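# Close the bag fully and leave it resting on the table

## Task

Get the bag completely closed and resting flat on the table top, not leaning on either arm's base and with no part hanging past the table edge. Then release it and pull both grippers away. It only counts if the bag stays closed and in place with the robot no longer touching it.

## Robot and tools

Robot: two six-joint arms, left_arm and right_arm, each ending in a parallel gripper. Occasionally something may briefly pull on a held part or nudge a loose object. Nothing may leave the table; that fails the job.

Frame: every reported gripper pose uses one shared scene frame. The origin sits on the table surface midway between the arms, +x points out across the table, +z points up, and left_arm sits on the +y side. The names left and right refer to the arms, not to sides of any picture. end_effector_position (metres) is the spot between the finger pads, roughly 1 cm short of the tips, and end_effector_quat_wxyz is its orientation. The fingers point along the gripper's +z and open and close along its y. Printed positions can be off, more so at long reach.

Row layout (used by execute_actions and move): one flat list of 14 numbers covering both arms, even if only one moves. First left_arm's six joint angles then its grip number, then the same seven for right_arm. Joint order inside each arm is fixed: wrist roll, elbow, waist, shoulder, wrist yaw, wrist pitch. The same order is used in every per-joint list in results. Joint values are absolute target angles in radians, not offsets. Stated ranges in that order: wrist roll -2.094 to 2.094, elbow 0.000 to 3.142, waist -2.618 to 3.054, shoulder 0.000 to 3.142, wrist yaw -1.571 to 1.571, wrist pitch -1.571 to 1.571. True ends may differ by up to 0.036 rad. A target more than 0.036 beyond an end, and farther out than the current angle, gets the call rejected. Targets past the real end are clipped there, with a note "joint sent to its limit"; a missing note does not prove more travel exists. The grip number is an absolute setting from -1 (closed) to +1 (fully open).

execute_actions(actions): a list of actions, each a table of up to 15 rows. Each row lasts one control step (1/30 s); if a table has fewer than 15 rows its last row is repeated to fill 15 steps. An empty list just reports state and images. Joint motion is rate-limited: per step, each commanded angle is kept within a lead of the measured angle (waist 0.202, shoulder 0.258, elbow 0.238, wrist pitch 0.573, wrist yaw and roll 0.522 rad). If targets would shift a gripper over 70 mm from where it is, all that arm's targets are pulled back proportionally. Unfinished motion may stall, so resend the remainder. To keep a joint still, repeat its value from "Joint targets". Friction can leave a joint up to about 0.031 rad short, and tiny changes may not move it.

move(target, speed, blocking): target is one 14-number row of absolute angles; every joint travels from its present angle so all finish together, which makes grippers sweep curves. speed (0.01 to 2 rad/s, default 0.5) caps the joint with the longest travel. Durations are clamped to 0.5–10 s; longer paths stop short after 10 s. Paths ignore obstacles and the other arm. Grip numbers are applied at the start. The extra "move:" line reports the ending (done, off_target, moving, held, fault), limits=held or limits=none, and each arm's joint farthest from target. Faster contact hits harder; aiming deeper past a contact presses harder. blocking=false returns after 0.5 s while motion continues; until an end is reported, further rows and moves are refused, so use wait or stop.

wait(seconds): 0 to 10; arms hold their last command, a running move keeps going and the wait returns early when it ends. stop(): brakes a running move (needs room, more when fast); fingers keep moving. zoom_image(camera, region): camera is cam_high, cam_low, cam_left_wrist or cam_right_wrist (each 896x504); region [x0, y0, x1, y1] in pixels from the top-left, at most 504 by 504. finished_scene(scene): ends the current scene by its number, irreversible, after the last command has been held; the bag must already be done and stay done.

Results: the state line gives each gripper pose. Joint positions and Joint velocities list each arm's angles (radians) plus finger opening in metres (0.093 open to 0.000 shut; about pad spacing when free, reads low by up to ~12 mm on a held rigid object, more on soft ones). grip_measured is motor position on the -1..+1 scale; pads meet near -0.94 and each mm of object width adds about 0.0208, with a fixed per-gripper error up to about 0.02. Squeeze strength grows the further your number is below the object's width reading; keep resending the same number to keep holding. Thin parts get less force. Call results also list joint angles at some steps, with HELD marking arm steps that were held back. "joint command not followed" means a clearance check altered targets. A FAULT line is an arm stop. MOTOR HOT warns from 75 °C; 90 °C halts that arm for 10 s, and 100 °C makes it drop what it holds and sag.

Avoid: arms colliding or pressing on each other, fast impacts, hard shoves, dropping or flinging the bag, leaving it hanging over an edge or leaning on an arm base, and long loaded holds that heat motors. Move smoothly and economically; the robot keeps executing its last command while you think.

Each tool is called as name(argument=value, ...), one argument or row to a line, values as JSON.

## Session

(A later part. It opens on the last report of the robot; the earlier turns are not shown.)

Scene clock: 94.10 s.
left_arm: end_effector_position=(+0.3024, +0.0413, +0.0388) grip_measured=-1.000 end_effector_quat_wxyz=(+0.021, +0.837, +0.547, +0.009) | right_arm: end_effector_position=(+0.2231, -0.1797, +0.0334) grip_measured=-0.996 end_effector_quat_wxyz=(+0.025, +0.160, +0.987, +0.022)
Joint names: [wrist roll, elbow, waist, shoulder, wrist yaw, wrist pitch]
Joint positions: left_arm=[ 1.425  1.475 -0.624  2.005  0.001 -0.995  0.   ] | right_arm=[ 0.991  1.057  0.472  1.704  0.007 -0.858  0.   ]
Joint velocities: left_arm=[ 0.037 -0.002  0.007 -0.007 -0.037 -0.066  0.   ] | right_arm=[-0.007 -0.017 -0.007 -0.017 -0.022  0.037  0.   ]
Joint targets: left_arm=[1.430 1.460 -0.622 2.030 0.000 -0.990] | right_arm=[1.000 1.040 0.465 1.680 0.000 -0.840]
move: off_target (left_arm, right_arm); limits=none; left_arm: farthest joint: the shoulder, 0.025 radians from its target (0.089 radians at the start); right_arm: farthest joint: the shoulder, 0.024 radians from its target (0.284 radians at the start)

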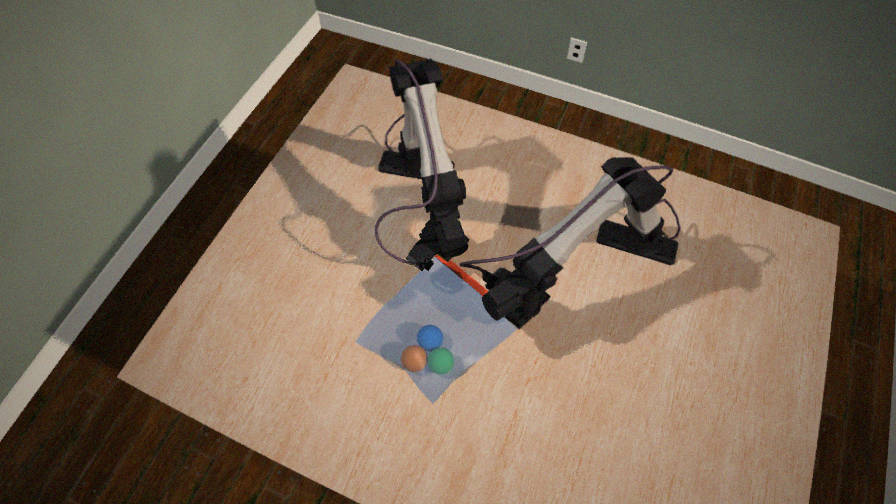

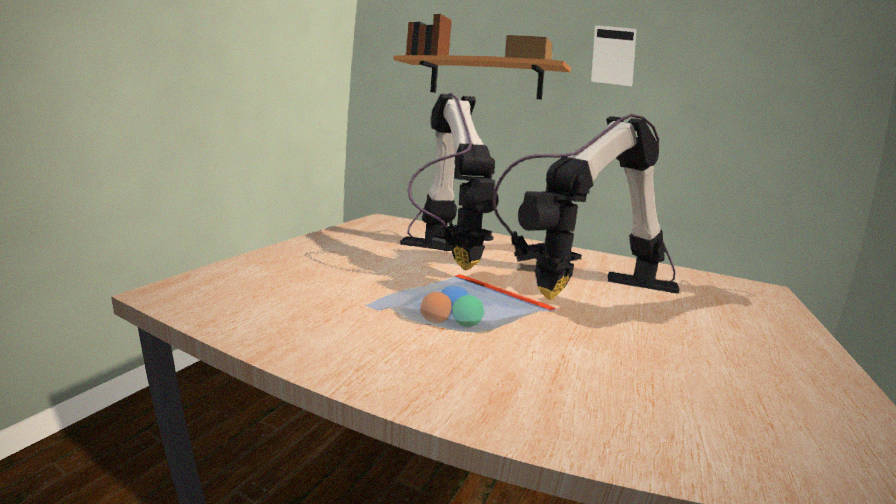

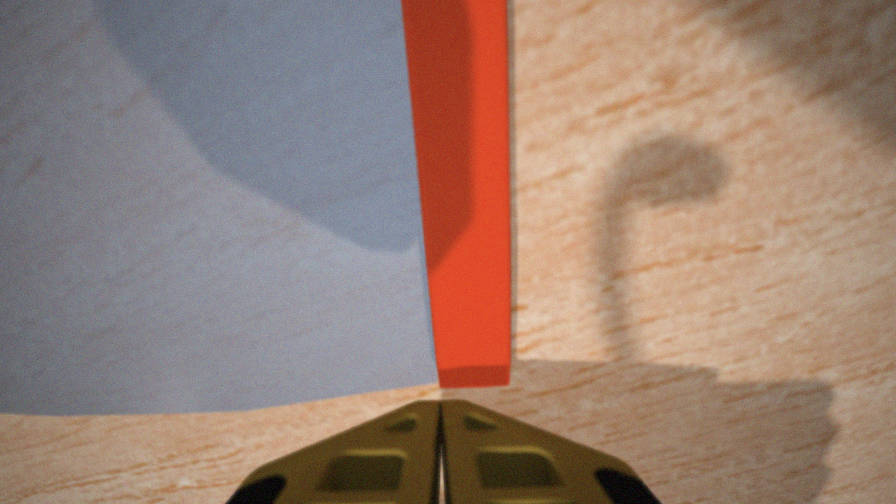

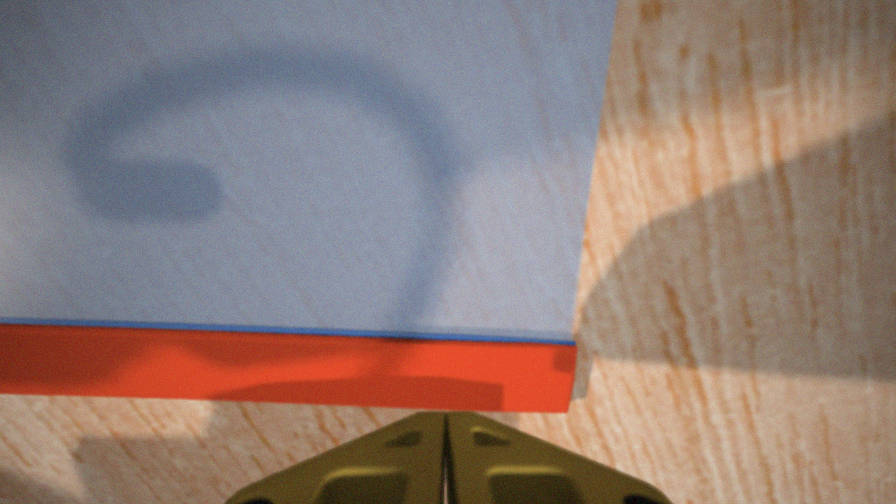

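execute_actions(
  actions=[
    [[1.41,1.47,-0.645,2.03,0,-0.99,-1,1.0,1.0,0.433,1.68,0,-0.83,-1]],
    [[1.41,1.47,-0.645,2.08,0,-0.99,-1,1.0,1.01,0.433,1.76,0,-0.83,-1]],
    [[1.41,1.4,-0.645,2.21,0,-0.99,-1,1.0,0.95,0.433,1.87,0,-0.83,-1]],
    [[1.41,1.5,-0.645,2.02,0,-1.0,-1,1.0,0.97,0.433,1.83,0,-0.83,-1]],
    [[1.37,1.52,-0.69,2.04,0,-1.005,-1,1.0,0.97,0.433,1.83,0,-0.83,-1]],
    [[1.37,1.51,-0.69,2.1,0,-1.005,-1,1.0,0.97,0.433,1.83,0,-0.83,-1]],
    [[1.37,1.43,-0.69,2.23,0,-1.005,-1,1.0,0.97,0.433,1.83,0,-0.83,-1]],
  ],
)

Scene clock: 106.10 s.
left_arm: end_effector_position=(+0.2903, +0.0196, +0.0128) grip_measured=-1.000 end_effector_quat_wxyz=(-0.009, +0.842, +0.540, -0.002) | right_arm: end_effector_position=(+0.2168, -0.1964, +0.0097) grip_measured=-0.996 end_effector_quat_wxyz=(-0.003, +0.177, +0.984, -0.005)
Joint names: [wrist roll, elbow, waist, shoulder, wrist yaw, wrist pitch]
Joint positions: left_arm=[ 1.376  1.51  -0.69   2.099 -0.002 -0.999  0.   ] | right_arm=[ 0.993  1.018  0.439  1.758  0.003 -0.843  0.   ]
Joint velocities: left_arm=[-0.095 -0.027 -0.012  0.012  0.037 -0.066  0.   ] | right_arm=[ 0.022  0.017 -0.007 -0.007 -0.037 -0.037  0.   ]
Joint targets: left_arm=[1.370 1.430 -0.690 2.230 -0.000 -1.005] | right_arm=[1.000 0.970 0.433 1.830 0.000 -0.830]
Step readings (joint positions; steps 1 to 15: 1st action; 16 to 30: 2nd action; 31 to 45: 3rd action; 46 to 60: 4th action; 61 to 75: 5th action; 76 to 90: 6th action; 91 to 105: 7th action):
0: left_arm=[1.425 1.475 -0.624 2.005 0.001 -0.995] | right_arm=[0.992 1.057 0.472 1.704 0.007 -0.857]
1: left_arm=[1.424 1.475 -0.625 2.005 0.001 -0.995] | right_arm=[0.992 1.052 0.469 1.703 0.005 -0.852]
2: left_arm=[1.422 1.475 -0.627 2.005 0.001 -0.995] | right_arm=[0.992 1.042 0.462 1.700 0.003 -0.845]
4: left_arm=[1.420 1.475 -0.633 2.005 0.001 -0.995] | right_arm=[0.992 1.025 0.445 1.700 0.003 -0.845]
8: left_arm=[1.418 1.475 -0.638 2.005 0.001 -0.995] | right_arm=[0.992 1.016 0.439 1.700 0.003 -0.845]
15: left_arm=[1.417 1.475 -0.638 2.005 0.001 -0.995] | right_arm=[0.992 1.016 0.439 1.700 0.003 -0.844]
16: left_arm=[1.417 1.475 -0.638 2.009 0.001 -0.995] | right_arm=[0.992 1.016 0.439 1.703 0.003 -0.844]
17: left_arm=[1.416 1.475 -0.638 2.017 0.001 -0.992] | right_arm=[0.992 1.016 0.439 1.710 0.003 -0.842]
19: left_arm=[1.416 1.475 -0.638 2.040 0.001 -0.992] | right_arm=[0.992 1.016 0.439 1.730 0.003 -0.842]
23: left_arm=[1.416 1.475 -0.638 2.063 0.001 -0.992] | right_arm=[0.992 1.016 0.439 1.743 0.003 -0.842]
30: left_arm=[1.416 1.475 -0.638 2.063 0.001 -0.992] | right_arm=[0.992 1.016 0.439 1.743 0.003 -0.842]
31: left_arm=[1.416 1.473 -0.638 2.073 0.001 -0.991] | right_arm=[0.992 1.013 0.439 1.753 0.003 -0.840]
32: left_arm=[1.416 1.476 -0.638 2.078 0.000 -0.994] | right_arm=[0.993 1.016 0.439 1.758 0.003 -0.841]
34: left_arm=[1.416 1.476 -0.638 2.078 0.000 -0.995] | right_arm=[0.993 1.016 0.439 1.758 0.003 -0.842]
38: left_arm=[1.416 1.476 -0.638 2.078 0.000 -0.995] | right_arm=[0.993 1.016 0.439 1.758 0.003 -0.843]
45: left_arm=[1.416 1.476 -0.638 2.078 0.000 -0.995] | right_arm=[0.993 1.016 0.439 1.758 0.003 -0.843]
46: left_arm=[1.416 1.482 -0.638 2.066 0.000 -0.996] | right_arm=[0.993 1.017 0.439 1.758 0.003 -0.843]
47: left_arm=[1.416 1.482 -0.638 2.055 0.000 -0.997] | right_arm=[0.993 1.018 0.439 1.758 0.003 -0.843]
49: left_arm=[1.416 1.483 -0.638 2.034 0.000 -0.997] | right_arm=[0.993 1.018 0.439 1.758 0.003 -0.843]
53: left_arm=[1.416 1.491 -0.638 2.022 0.000 -0.997] | right_arm=[0.993 1.018 0.439 1.758 0.003 -0.843]
60: left_arm=[1.416 1.491 -0.638 2.022 0.000 -0.997] | right_arm=[0.993 1.018 0.439 1.758 0.003 -0.843]
61: left_arm=[1.410 1.493 -0.642 2.022 -0.001 -0.998] | right_arm=[0.993 1.018 0.439 1.758 0.003 -0.843]
62: left_arm=[1.403 1.496 -0.650 2.022 -0.001 -0.999] | right_arm=[0.993 1.018 0.439 1.758 0.003 -0.843]
64: left_arm=[1.393 1.504 -0.671 2.022 -0.001 -0.999] | right_arm=[0.993 1.018 0.439 1.758 0.003 -0.843]
68: left_arm=[1.383 1.507 -0.690 2.022 -0.001 -0.999] | right_arm=[0.993 1.018 0.439 1.758 0.003 -0.843]
75: left_arm=[1.378 1.507 -0.690 2.022 -0.001 -0.999] | right_arm=[0.993 1.018 0.439 1.758 0.003 -0.843]
76: left_arm=[1.378 1.508 -0.690 2.027 -0.001 -0.999] | right_arm=[0.993 1.018 0.439 1.758 0.003 -0.843]
77: left_arm=[1.377 1.510 -0.690 2.036 -0.001 -0.999] | right_arm=[0.993 1.018 0.439 1.758 0.003 -0.843]
79: left_arm=[1.377 1.510 -0.690 2.059 -0.001 -0.999] | right_arm=[0.993 1.018 0.439 1.758 0.003 -0.843]
83: left_arm=[1.376 1.510 -0.690 2.083 -0.001 -0.999] | right_arm=[0.993 1.018 0.439 1.758 0.003 -0.843]
90: left_arm=[1.376 1.510 -0.690 2.083 -0.001 -0.999] | right_arm=[0.993 1.018 0.439 1.758 0.003 -0.843]
91: left_arm=[1.376 1.508 -0.690 2.093 -0.001 -0.998] | right_arm=[0.993 1.018 0.439 1.758 0.003 -0.843]
92: left_arm=[1.376 1.510 -0.690 2.099 -0.002 -0.999] | right_arm=[0.993 1.018 0.439 1.758 0.003 -0.843]
94: left_arm=[1.376 1.510 -0.690 2.099 -0.002 -0.999] | right_arm=[0.993 1.018 0.439 1.758 0.003 -0.843]
98: left_arm=[1.376 1.510 -0.690 2.099 -0.002 -0.999] | right_arm=[0.993 1.018 0.439 1.758 0.003 -0.843]
105: Joint positions above

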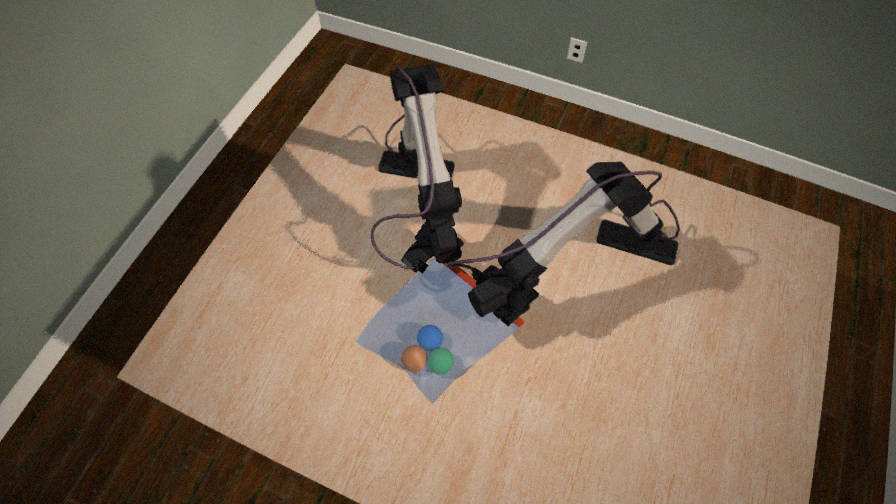

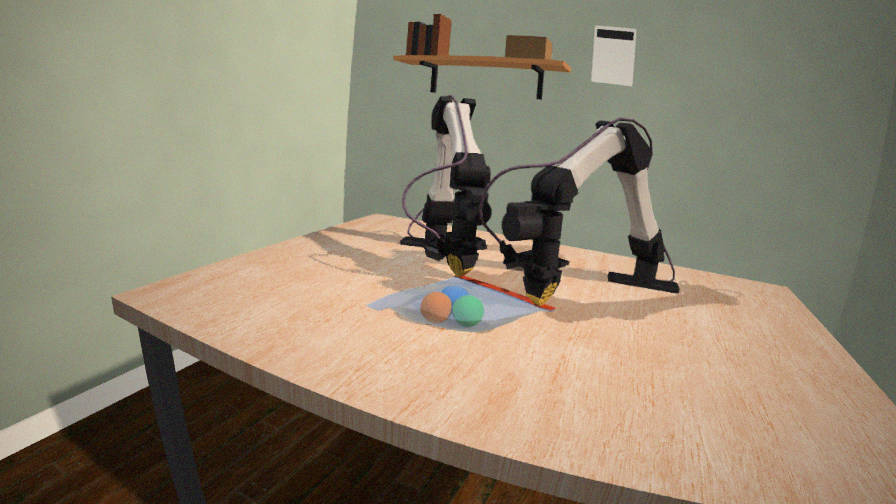

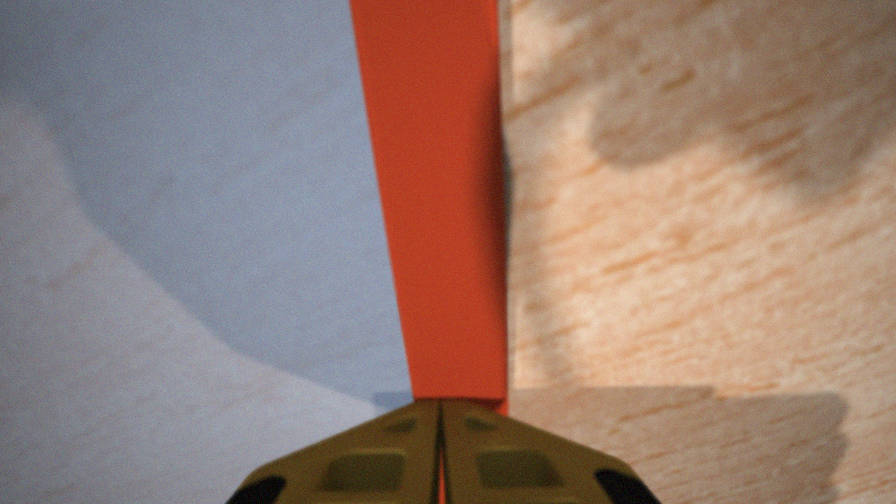

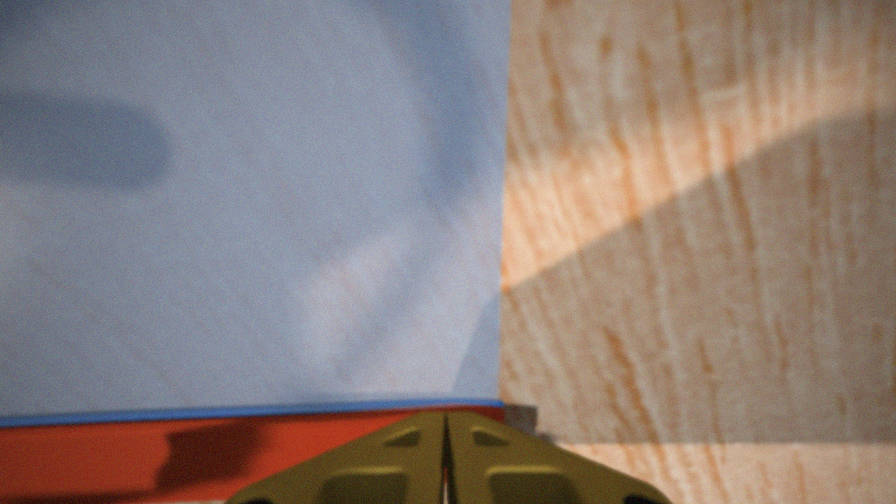

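execute_actions(
  actions=[
    [[1.33,1.52,-0.69,2.04,0,-1.015,-1,1.0,1.03,0.433,1.68,0,-0.83,-1]],
    [[1.29,1.54,-0.735,2.05,0,-1.015,-1,1.0,1.03,0.35,1.6,0,-0.83,-1]],
    [[1.29,1.535,-0.735,2.12,0,-1.015,-1,1.0,1.03,0.25,1.55,0,-0.83,-1]],
    [[1.29,1.45,-0.735,2.25,0,-1.015,-1,1.0,1.03,0.15,1.55,0,-0.83,-1]],
    [[1.27,1.55,-0.735,2.06,0,-1.03,-1,1.0,1.03,0.05,1.55,0,-0.83,-1]],
    [[1.25,1.575,-0.78,2.07,0,-1.03,-1,1.0,1.03,-0.05,1.55,0,-0.83,-1]],
    [[1.25,1.57,-0.78,2.14,0,-1.03,-1,1.0,1.03,-0.05,1.55,0,-0.83,-1]],
    [[1.25,1.49,-0.78,2.27,0,-1.03,-1,1.0,1.03,-0.05,1.55,0,-0.83,-1]],
    [[1.23,1.59,-0.78,2.08,0,-1.045,-1,1.0,1.03,-0.05,1.55,0,-0.83,-1]],
    [[1.21,1.615,-0.825,2.09,0,-1.045,-1,1.0,1.03,-0.05,1.55,0,-0.83,-1]],
    [[1.21,1.61,-0.825,2.165,0,-1.045,-1,1.0,1.03,-0.05,1.55,0,-0.83,-1]],
    [[1.21,1.53,-0.825,2.3,0,-1.045,-1,1.0,1.03,-0.05,1.55,0,-0.83,-1]],
    [[1.21,1.62,-0.825,2.1,0,-1.045,-1,1.0,1.03,-0.05,1.55,0,-0.83,-1]],
  ],
)

move(
  target=[-0.4,1.6,-0.85,1.95,0,-1.2,-1,1.0,1.03,-0.05,1.55,0,-0.83,-1],
  speed=1.2,
)

zoom_image(
  camera="cam_low",
  region=[450,265,565,320],
)

Scene clock: 121.53 s.
left_arm: end_effector_position=(+0.2733, -0.0353, +0.0376) grip_measured=-1.000 end_effector_quat_wxyz=(+0.020, +0.835, +0.551, +0.006) | right_arm: end_effector_position=(+0.2861, -0.3218, +0.0632) grip_measured=-0.997 end_effector_quat_wxyz=(+0.078, +0.408, +0.908, +0.051)
Joint names: [wrist roll, elbow, waist, shoulder, wrist yaw, wrist pitch]
Joint positions: left_arm=[ 1.216  1.612 -0.824  2.099 -0.003 -1.041  0.   ] | right_arm=[ 0.994  1.02  -0.05   1.567 -0.002 -0.839  0.   ]
Joint velocities: left_arm=[ 0.022  0.002 -0.022  0.007 -0.007 -0.007  0.   ] | right_arm=[ 0.051  0.002  0.012 -0.002 -0.022 -0.081  0.   ]
Joint targets: left_arm=[1.210 1.620 -0.825 2.100 -0.000 -1.045] | right_arm=[1.000 1.030 -0.050 1.550 -0.000 -0.830]
Step readings (joint positions; steps 1 to 15: 1st action; 16 to 30: 2nd action; 31 to 45: 3rd action; 46 to 60: 4th action; 61 to 75: 5th action; 76 to 90: 6th action; 91 to 105: 7th action; 106 to 120: 8th action; 121 to 135: 9th action; 136 to 150: 10th action; 151 to 165: 11th action; 166 to 180: 12th action; 181 to 195: 13th action):
0: left_arm=[1.376 1.510 -0.690 2.099 -0.002 -0.999] | right_arm=[0.993 1.018 0.439 1.758 0.003 -0.843]
1: left_arm=[1.370 1.514 -0.690 2.086 -0.002 -1.000] | right_arm=[0.993 1.020 0.439 1.745 0.003 -0.843]
2: left_arm=[1.363 1.514 -0.690 2.076 -0.002 -1.003] | right_arm=[0.993 1.020 0.439 1.732 0.003 -0.844]
4: left_arm=[1.353 1.514 -0.690 2.054 -0.002 -1.004] | right_arm=[0.993 1.020 0.439 1.706 0.003 -0.841]
8: left_arm=[1.343 1.514 -0.690 2.040 -0.002 -1.004] | right_arm=[0.993 1.020 0.439 1.693 0.003 -0.841]
15: left_arm=[1.338 1.514 -0.690 2.040 -0.002 -1.005] | right_arm=[0.993 1.020 0.439 1.693 0.003 -0.841]
16: left_arm=[1.331 1.516 -0.693 2.040 -0.003 -1.006] | right_arm=[0.993 1.020 0.429 1.686 -0.002 -0.840]
17: left_arm=[1.324 1.518 -0.699 2.040 -0.003 -1.007] | right_arm=[0.993 1.020 0.410 1.672 -0.005 -0.842]
19: left_arm=[1.314 1.524 -0.717 2.040 -0.003 -1.007] | right_arm=[0.993 1.020 0.367 1.636 -0.004 -0.840]
23: left_arm=[1.304 1.527 -0.733 2.040 -0.003 -1.007] | right_arm=[0.993 1.020 0.350 1.610 -0.001 -0.840]
30: left_arm=[1.298 1.527 -0.733 2.040 -0.003 -1.007] | right_arm=[0.993 1.020 0.350 1.610 -0.001 -0.840]
31: left_arm=[1.297 1.528 -0.733 2.045 -0.003 -1.008] | right_arm=[0.993 1.020 0.339 1.607 -0.006 -0.839]
32: left_arm=[1.297 1.531 -0.733 2.054 -0.003 -1.007] | right_arm=[0.993 1.020 0.316 1.600 -0.009 -0.839]
34: left_arm=[1.297 1.532 -0.733 2.079 -0.003 -1.007] | right_arm=[0.993 1.020 0.268 1.581 -0.005 -0.839]
38: left_arm=[1.297 1.532 -0.733 2.102 -0.003 -1.008] | right_arm=[0.993 1.020 0.249 1.567 -0.001 -0.839]
45: left_arm=[1.296 1.532 -0.733 2.102 -0.003 -1.008] | right_arm=[0.993 1.020 0.249 1.567 -0.001 -0.839]
46: left_arm=[1.296 1.530 -0.733 2.110 -0.003 -1.007] | right_arm=[0.993 1.020 0.238 1.567 -0.007 -0.839]
47: left_arm=[1.296 1.531 -0.733 2.113 -0.003 -1.009] | right_arm=[0.993 1.020 0.215 1.567 -0.009 -0.839]
49: left_arm=[1.296 1.531 -0.733 2.113 -0.003 -1.010] | right_arm=[0.994 1.020 0.168 1.567 -0.006 -0.839]
53: left_arm=[1.296 1.531 -0.733 2.113 -0.003 -1.009] | right_arm=[0.994 1.020 0.150 1.567 -0.002 -0.839]
60: left_arm=[1.296 1.531 -0.733 2.113 -0.003 -1.009] | right_arm=[0.994 1.020 0.150 1.567 -0.002 -0.839]
61: left_arm=[1.293 1.536 -0.733 2.100 -0.003 -1.011] | right_arm=[0.994 1.020 0.139 1.567 -0.008 -0.839]
62: left_arm=[1.290 1.536 -0.733 2.091 -0.003 -1.013] | right_arm=[0.994 1.020 0.115 1.567 -0.010 -0.839]
64: left_arm=[1.285 1.536 -0.733 2.072 -0.003 -1.015] | right_arm=[0.994 1.020 0.067 1.567 -0.006 -0.839]
68: left_arm=[1.280 1.536 -0.733 2.061 -0.003 -1.016] | right_arm=[0.994 1.020 0.049 1.567 -0.002 -0.839]
75: left_arm=[1.277 1.536 -0.733 2.061 -0.003 -1.019] | right_arm=[0.994 1.020 0.049 1.567 -0.002 -0.839]
76: left_arm=[1.274 1.540 -0.737 2.061 -0.003 -1.022] | right_arm=[0.994 1.020 0.038 1.567 -0.008 -0.839]
77: left_arm=[1.270 1.545 -0.743 2.061 -0.003 -1.023] | right_arm=[0.994 1.020 0.015 1.567 -0.010 -0.839]
79: left_arm=[1.265 1.558 -0.762 2.061 -0.003 -1.024] | right_arm=[0.994 1.020 -0.032 1.567 -0.006 -0.839]
83: left_arm=[1.260 1.564 -0.779 2.061 -0.003 -1.024] | right_arm=[0.994 1.020 -0.050 1.567 -0.002 -0.839]
90: left_arm=[1.257 1.564 -0.779 2.061 -0.003 -1.024] | right_arm=[0.994 1.020 -0.050 1.567 -0.002 -0.839]
91: left_arm=[1.257 1.565 -0.779 2.066 -0.003 -1.024] | right_arm=[0.994 1.020 -0.050 1.567 -0.002 -0.839]
92: left_arm=[1.257 1.568 -0.779 2.075 -0.003 -1.024] | right_arm=[0.994 1.020 -0.050 1.567 -0.002 -0.839]
94: left_arm=[1.257 1.568 -0.779 2.098 -0.003 -1.024] | right_arm=[0.994 1.020 -0.050 1.567 -0.002 -0.839]
98: left_arm=[1.257 1.568 -0.779 2.123 -0.003 -1.024] | right_arm=[0.994 1.020 -0.050 1.567 -0.002 -0.839]
105: left_arm=[1.256 1.568 -0.779 2.123 -0.003 -1.024] | right_arm=[0.994 1.020 -0.050 1.567 -0.002 -0.839]
106: left_arm=[1.256 1.566 -0.779 2.132 -0.003 -1.024] | right_arm=[0.994 1.020 -0.050 1.567 -0.002 -0.839]
107: left_arm=[1.256 1.567 -0.779 2.135 -0.003 -1.025] | right_arm=[0.994 1.020 -0.050 1.567 -0.002 -0.839]
109: left_arm=[1.256 1.567 -0.779 2.135 -0.003 -1.026] | right_arm=[0.994 1.020 -0.050 1.567 -0.002 -0.839]
113: left_arm=[1.256 1.567 -0.779 2.135 -0.003 -1.026] | right_arm=[0.994 1.020 -0.050 1.567 -0.002 -0.839]
120: left_arm=[1.256 1.567 -0.779 2.135 -0.003 -1.026] | right_arm=[0.994 1.020 -0.050 1.567 -0.002 -0.839]
121: left_arm=[1.253 1.573 -0.779 2.123 -0.003 -1.028] | right_arm=[0.994 1.020 -0.050 1.567 -0.002 -0.839]
122: left_arm=[1.250 1.573 -0.779 2.114 -0.003 -1.030] | right_arm=[0.994 1.020 -0.050 1.567 -0.002 -0.839]
124: left_arm=[1.245 1.573 -0.779 2.093 -0.003 -1.031] | right_arm=[0.994 1.020 -0.050 1.567 -0.002 -0.839]
128: left_arm=[1.240 1.581 -0.779 2.082 -0.003 -1.033] | right_arm=[0.994 1.020 -0.050 1.567 -0.002 -0.839]
135: left_arm=[1.237 1.581 -0.779 2.082 -0.003 -1.035] | right_arm=[0.994 1.020 -0.050 1.567 -0.002 -0.839]
136: left_arm=[1.234 1.584 -0.782 2.082 -0.003 -1.036] | right_arm=[0.994 1.020 -0.050 1.567 -0.002 -0.839]
137: left_arm=[1.230 1.587 -0.788 2.082 -0.004 -1.037] | right_arm=[0.994 1.020 -0.050 1.567 -0.002 -0.839]
139: left_arm=[1.225 1.598 -0.807 2.082 -0.004 -1.038] | right_arm=[0.994 1.020 -0.050 1.567 -0.002 -0.839]
143: left_arm=[1.220 1.603 -0.824 2.082 -0.003 -1.038] | right_arm=[0.994 1.020 -0.050 1.567 -0.002 -0.839]
150: left_arm=[1.217 1.603 -0.824 2.082 -0.003 -1.038] | right_arm=[0.994 1.020 -0.050 1.567 -0.002 -0.839]
151: left_arm=[1.217 1.605 -0.824 2.087 -0.003 -1.039] | right_arm=[0.994 1.020 -0.050 1.567 -0.002 -0.839]
152: left_arm=[1.217 1.608 -0.824 2.097 -0.003 -1.038] | right_arm=[0.994 1.020 -0.050 1.567 -0.002 -0.839]
154: left_arm=[1.217 1.608 -0.824 2.122 -0.003 -1.038] | right_arm=[0.994 1.020 -0.050 1.567 -0.002 -0.839]
158: left_arm=[1.216 1.608 -0.824 2.148 -0.003 -1.038] | right_arm=[0.994 1.020 -0.050 1.567 -0.002 -0.839]
165: left_arm=[1.216 1.608 -0.824 2.148 -0.003 -1.038] | right_arm=[0.994 1.020 -0.050 1.567 -0.002 -0.839]
166: left_arm=[1.216 1.607 -0.824 2.157 -0.003 -1.038] | right_arm=[0.994 1.020 -0.050 1.567 -0.002 -0.839]
167: left_arm=[1.216 1.608 -0.824 2.160 -0.003 -1.039] | right_arm=[0.994 1.020 -0.050 1.567 -0.002 -0.839]
169: left_arm=[1.216 1.608 -0.824 2.160 -0.003 -1.040] | right_arm=[0.994 1.020 -0.050 1.567 -0.002 -0.839]
173: left_arm=[1.216 1.608 -0.824 2.160 -0.003 -1.040] | right_arm=[0.994 1.020 -0.050 1.567 -0.002 -0.839]
180: left_arm=[1.216 1.608 -0.824 2.160 -0.003 -1.040] | right_arm=[0.994 1.020 -0.050 1.567 -0.002 -0.839]
181: left_arm=[1.216 1.612 -0.824 2.147 -0.003 -1.040] | right_arm=[0.994 1.020 -0.050 1.567 -0.002 -0.839]
182: left_arm=[1.216 1.612 -0.824 2.137 -0.003 -1.041] | right_arm=[0.994 1.020 -0.050 1.567 -0.002 -0.839]
184: left_arm=[1.216 1.612 -0.824 2.115 -0.003 -1.041] | right_arm=[0.994 1.020 -0.050 1.567 -0.002 -0.839]
Lines left out of this list: 2.

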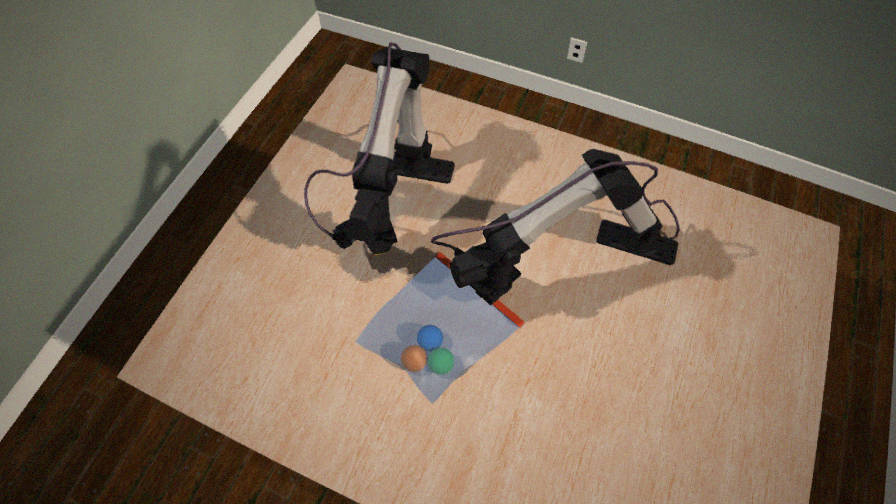

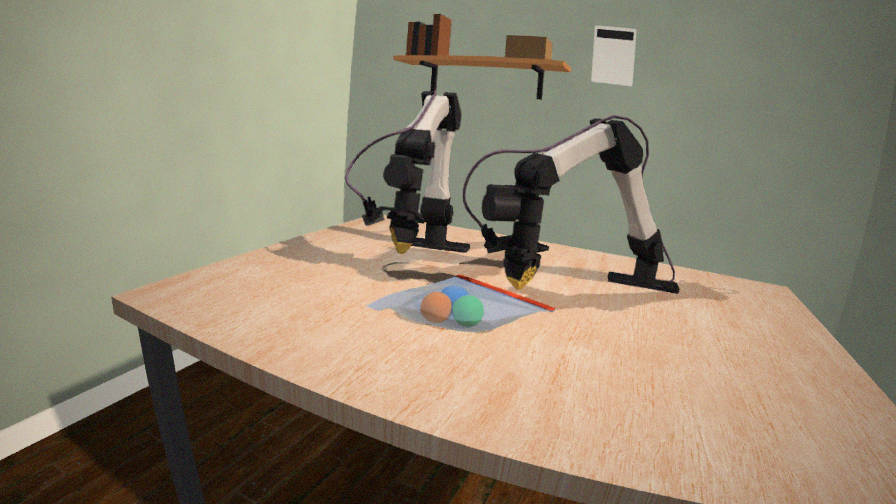

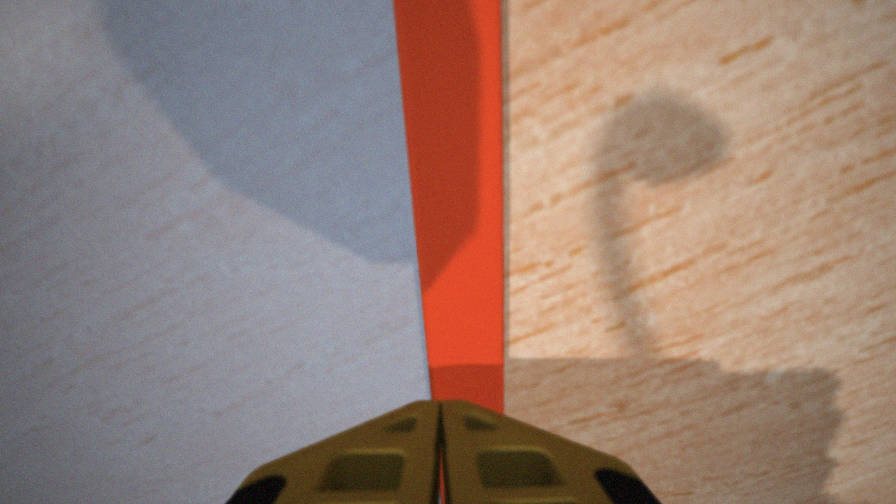

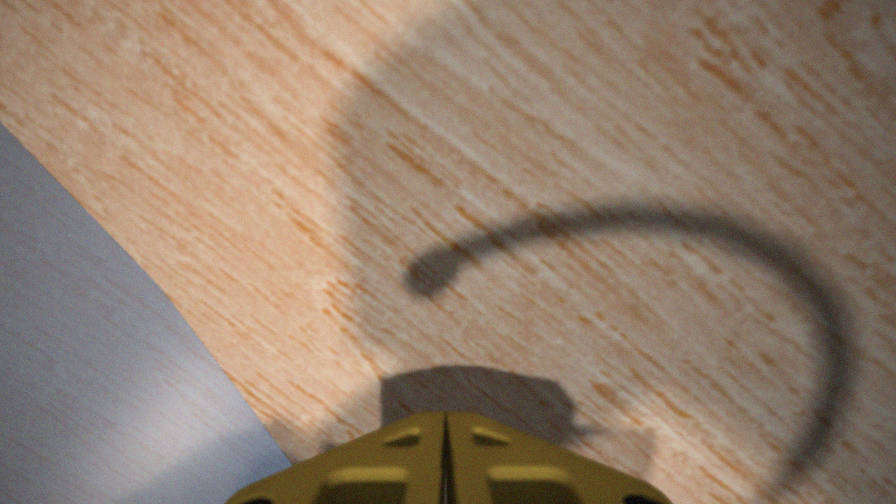

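Scene clock: 123.87 s.
left_arm: end_effector_position=(+0.2483, -0.0203, +0.0885) grip_measured=-1.000 end_effector_quat_wxyz=(+0.016, +0.190, +0.982, -0.009) | right_arm: end_effector_position=(+0.2861, -0.3218, +0.0632) grip_measured=-0.997 end_effector_quat_wxyz=(+0.078, +0.408, +0.908, +0.051)
Joint names: [wrist roll, elbow, waist, shoulder, wrist yaw, wrist pitch]
Joint positions: left_arm=[-0.393  1.612 -0.841  1.959 -0.003 -1.188  0.   ] | right_arm=[ 0.994  1.02  -0.05   1.567 -0.002 -0.839  0.   ]
Joint velocities: left_arm=[ 0.066  0.002 -0.002  0.002 -0.037 -0.007  0.   ] | right_arm=[ 0.007 -0.017  0.002  0.002 -0.037 -0.037  0.   ]
Joint targets: left_arm=[-0.400 1.600 -0.850 1.950 0.000 -1.200] | right_arm=[1.000 1.030 -0.050 1.550 0.000 -0.830]
move: done; limits=none; left_arm: farthest joint: the elbow, 0.012 radians from its target (0.012 radians at the start); right_arm: farthest joint: the shoulder, 0.017 radians from its target (0.017 radians at the start)

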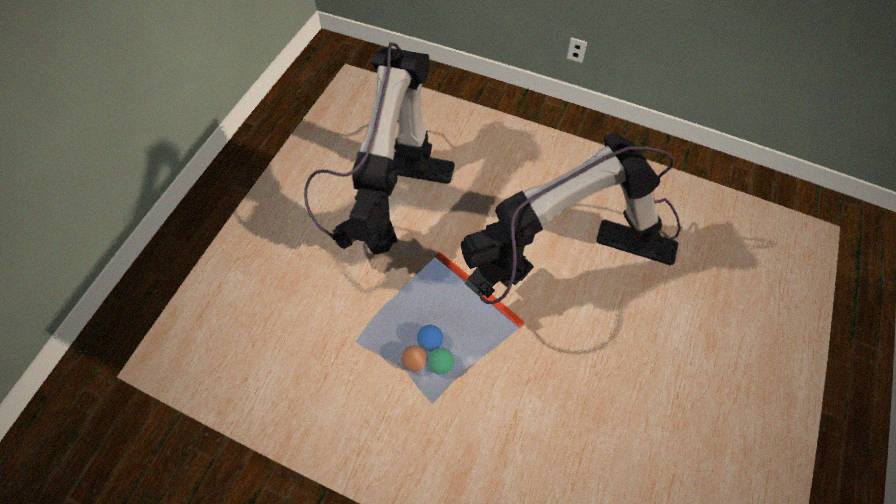

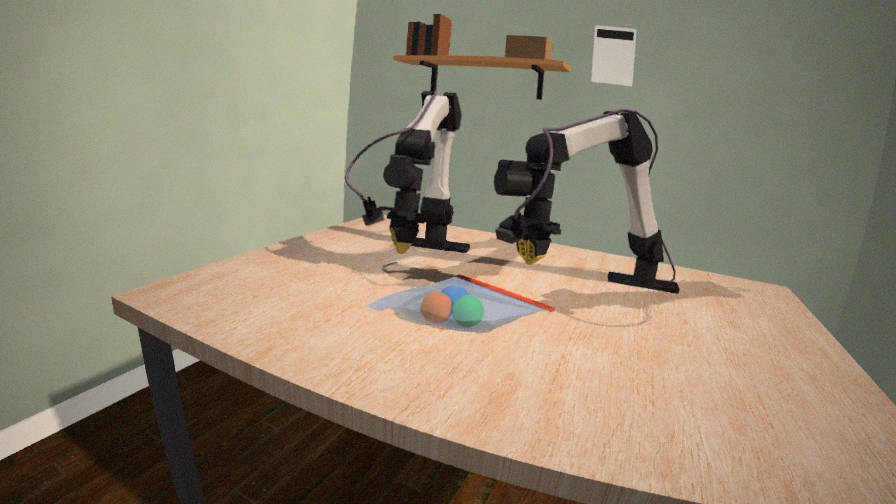

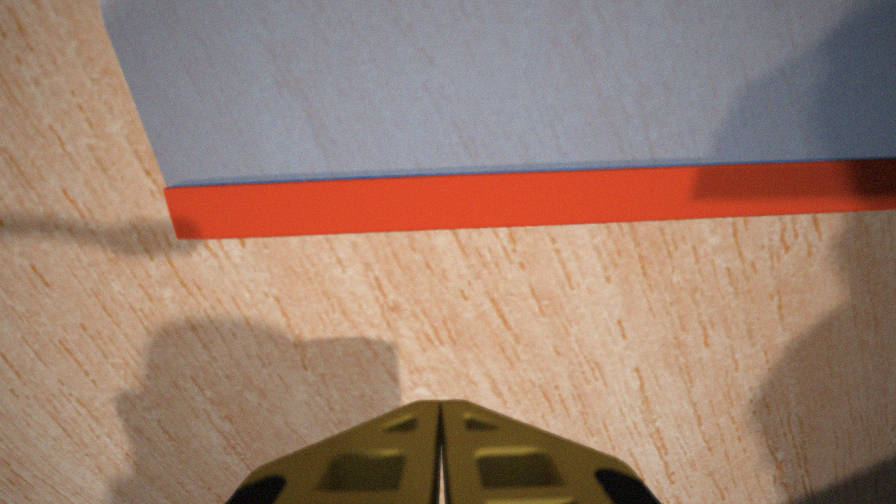

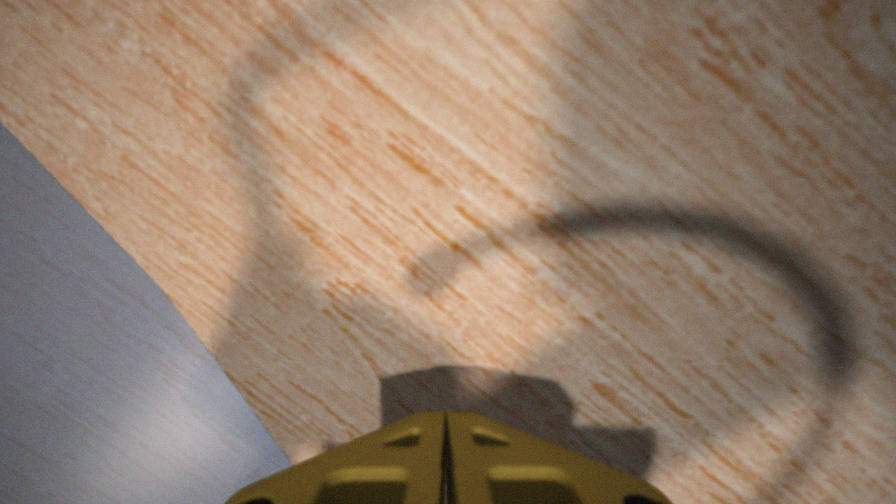

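Region (450, 265, 565, 320) of cam_low's 896x504 image, scaled by 4.383, with more detail than that image has; it fills the top 241 rows of this view, and the rest is white.

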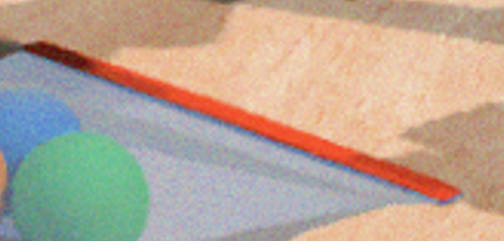

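move(
  target=[0,0.55,-0.95,1.2,0,-0.3,-1,1.0,1.03,-0.3,1.45,0,-0.83,-1],
  speed=1,
)

Scene clock: 128.87 s.
left_arm: end_effector_position=(+0.1713, +0.0130, +0.0657) grip_measured=-1.000 end_effector_quat_wxyz=(+0.280, +0.400, +0.863, -0.131) | right_arm: end_effector_position=(+0.2917, -0.3955, +0.0904) grip_measured=-0.997 end_effector_quat_wxyz=(+0.126, +0.512, +0.847, +0.062)
Joint names: [wrist roll, elbow, waist, shoulder, wrist yaw, wrist pitch]
Joint positions: left_arm=[-0.006  0.572 -0.941  1.216 -0.003 -0.299  0.   ] | right_arm=[ 0.994  1.02  -0.292  1.472 -0.002 -0.839  0.   ]
Joint velocities: left_arm=[ 0.022  0.012  0.012 -0.012  0.007  0.022  0.   ] | right_arm=[-0.051 -0.002 -0.007 -0.007 -0.037 -0.007  0.   ]
Joint targets: left_arm=[0.000 0.550 -0.950 1.200 -0.000 -0.300] | right_arm=[1.000 1.030 -0.300 1.450 -0.000 -0.830]
move: off_target (left_arm, right_arm); limits=none; left_arm: farthest joint: the elbow, 0.022 radians from its target (1.062 radians at the start); right_arm: farthest joint: the shoulder, 0.022 radians from its target (0.117 radians at the start)

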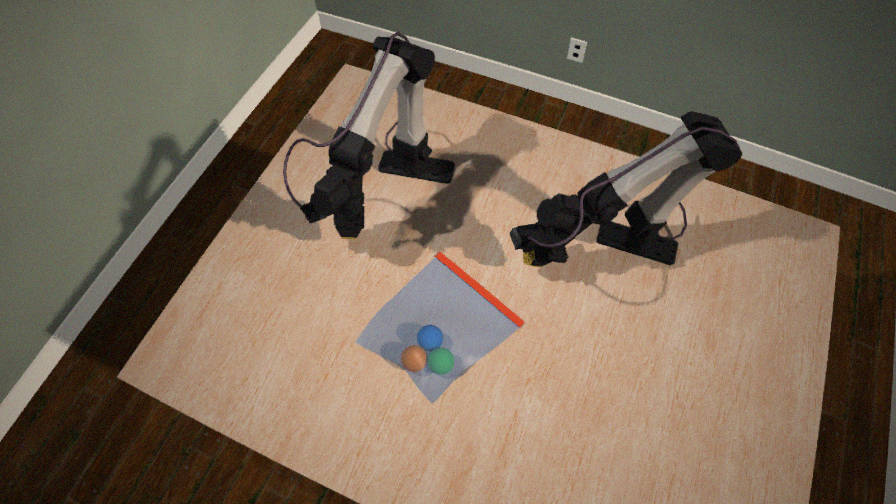

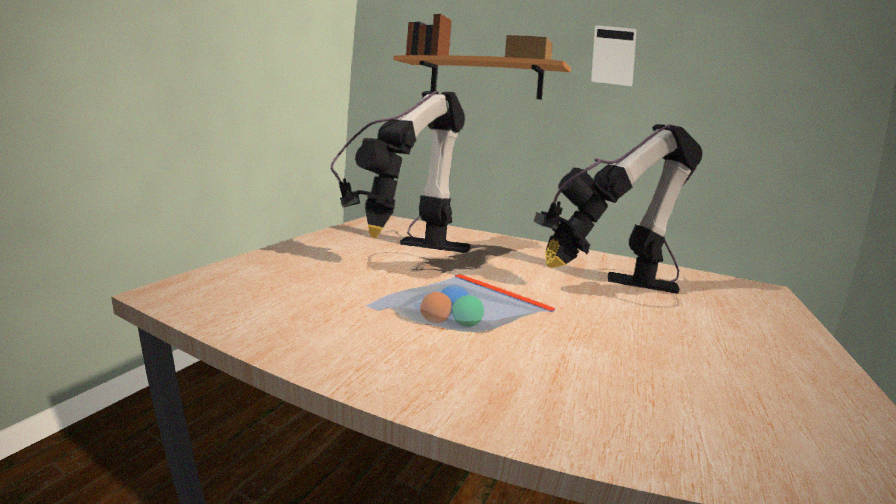

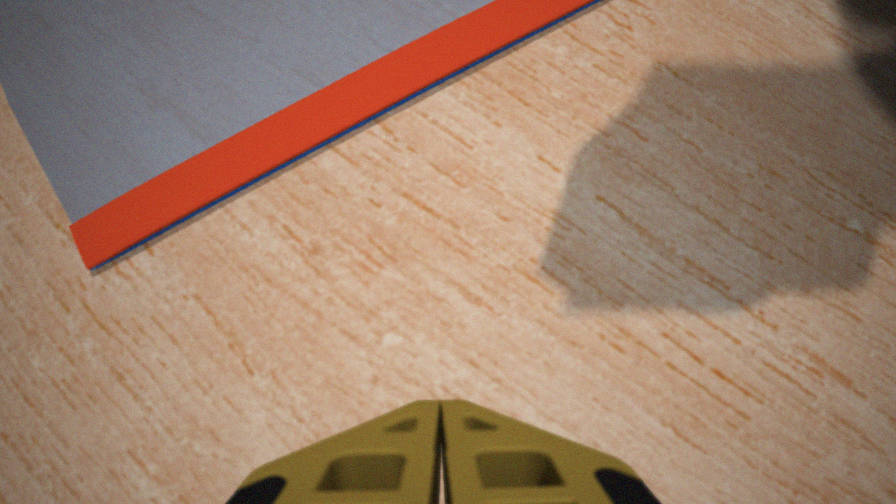

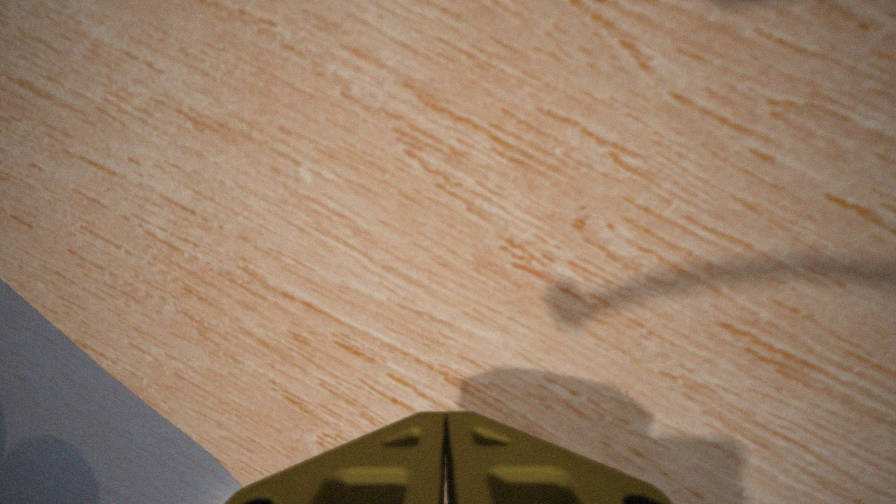

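zoom_image(
  camera="cam_left_wrist",
  region=[280,0,620,190],
)

zoom_image(
  camera="cam_left_wrist",
  region=[60,110,360,290],
)

Region (280, 0, 620, 190) of cam_left_wrist's 896x504 image, scaled by 1.482, with more detail than that image has; it fills the top 282 rows of this view, and the rest is white.

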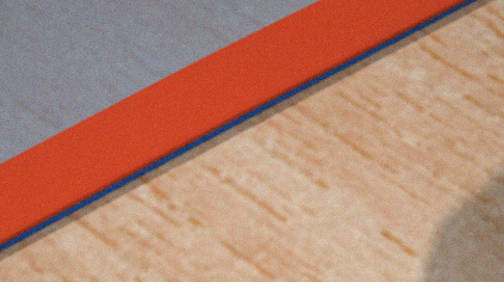

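Region (60, 110, 360, 290) of cam_left_wrist's 896x504 image, scaled by 1.680, with more detail than that image has; it fills the top 302 rows of this view, and the rest is white.

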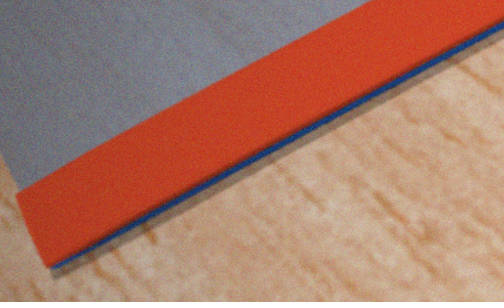

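finished_scene(
  scene=1,
)

The scene is finished: the task was done.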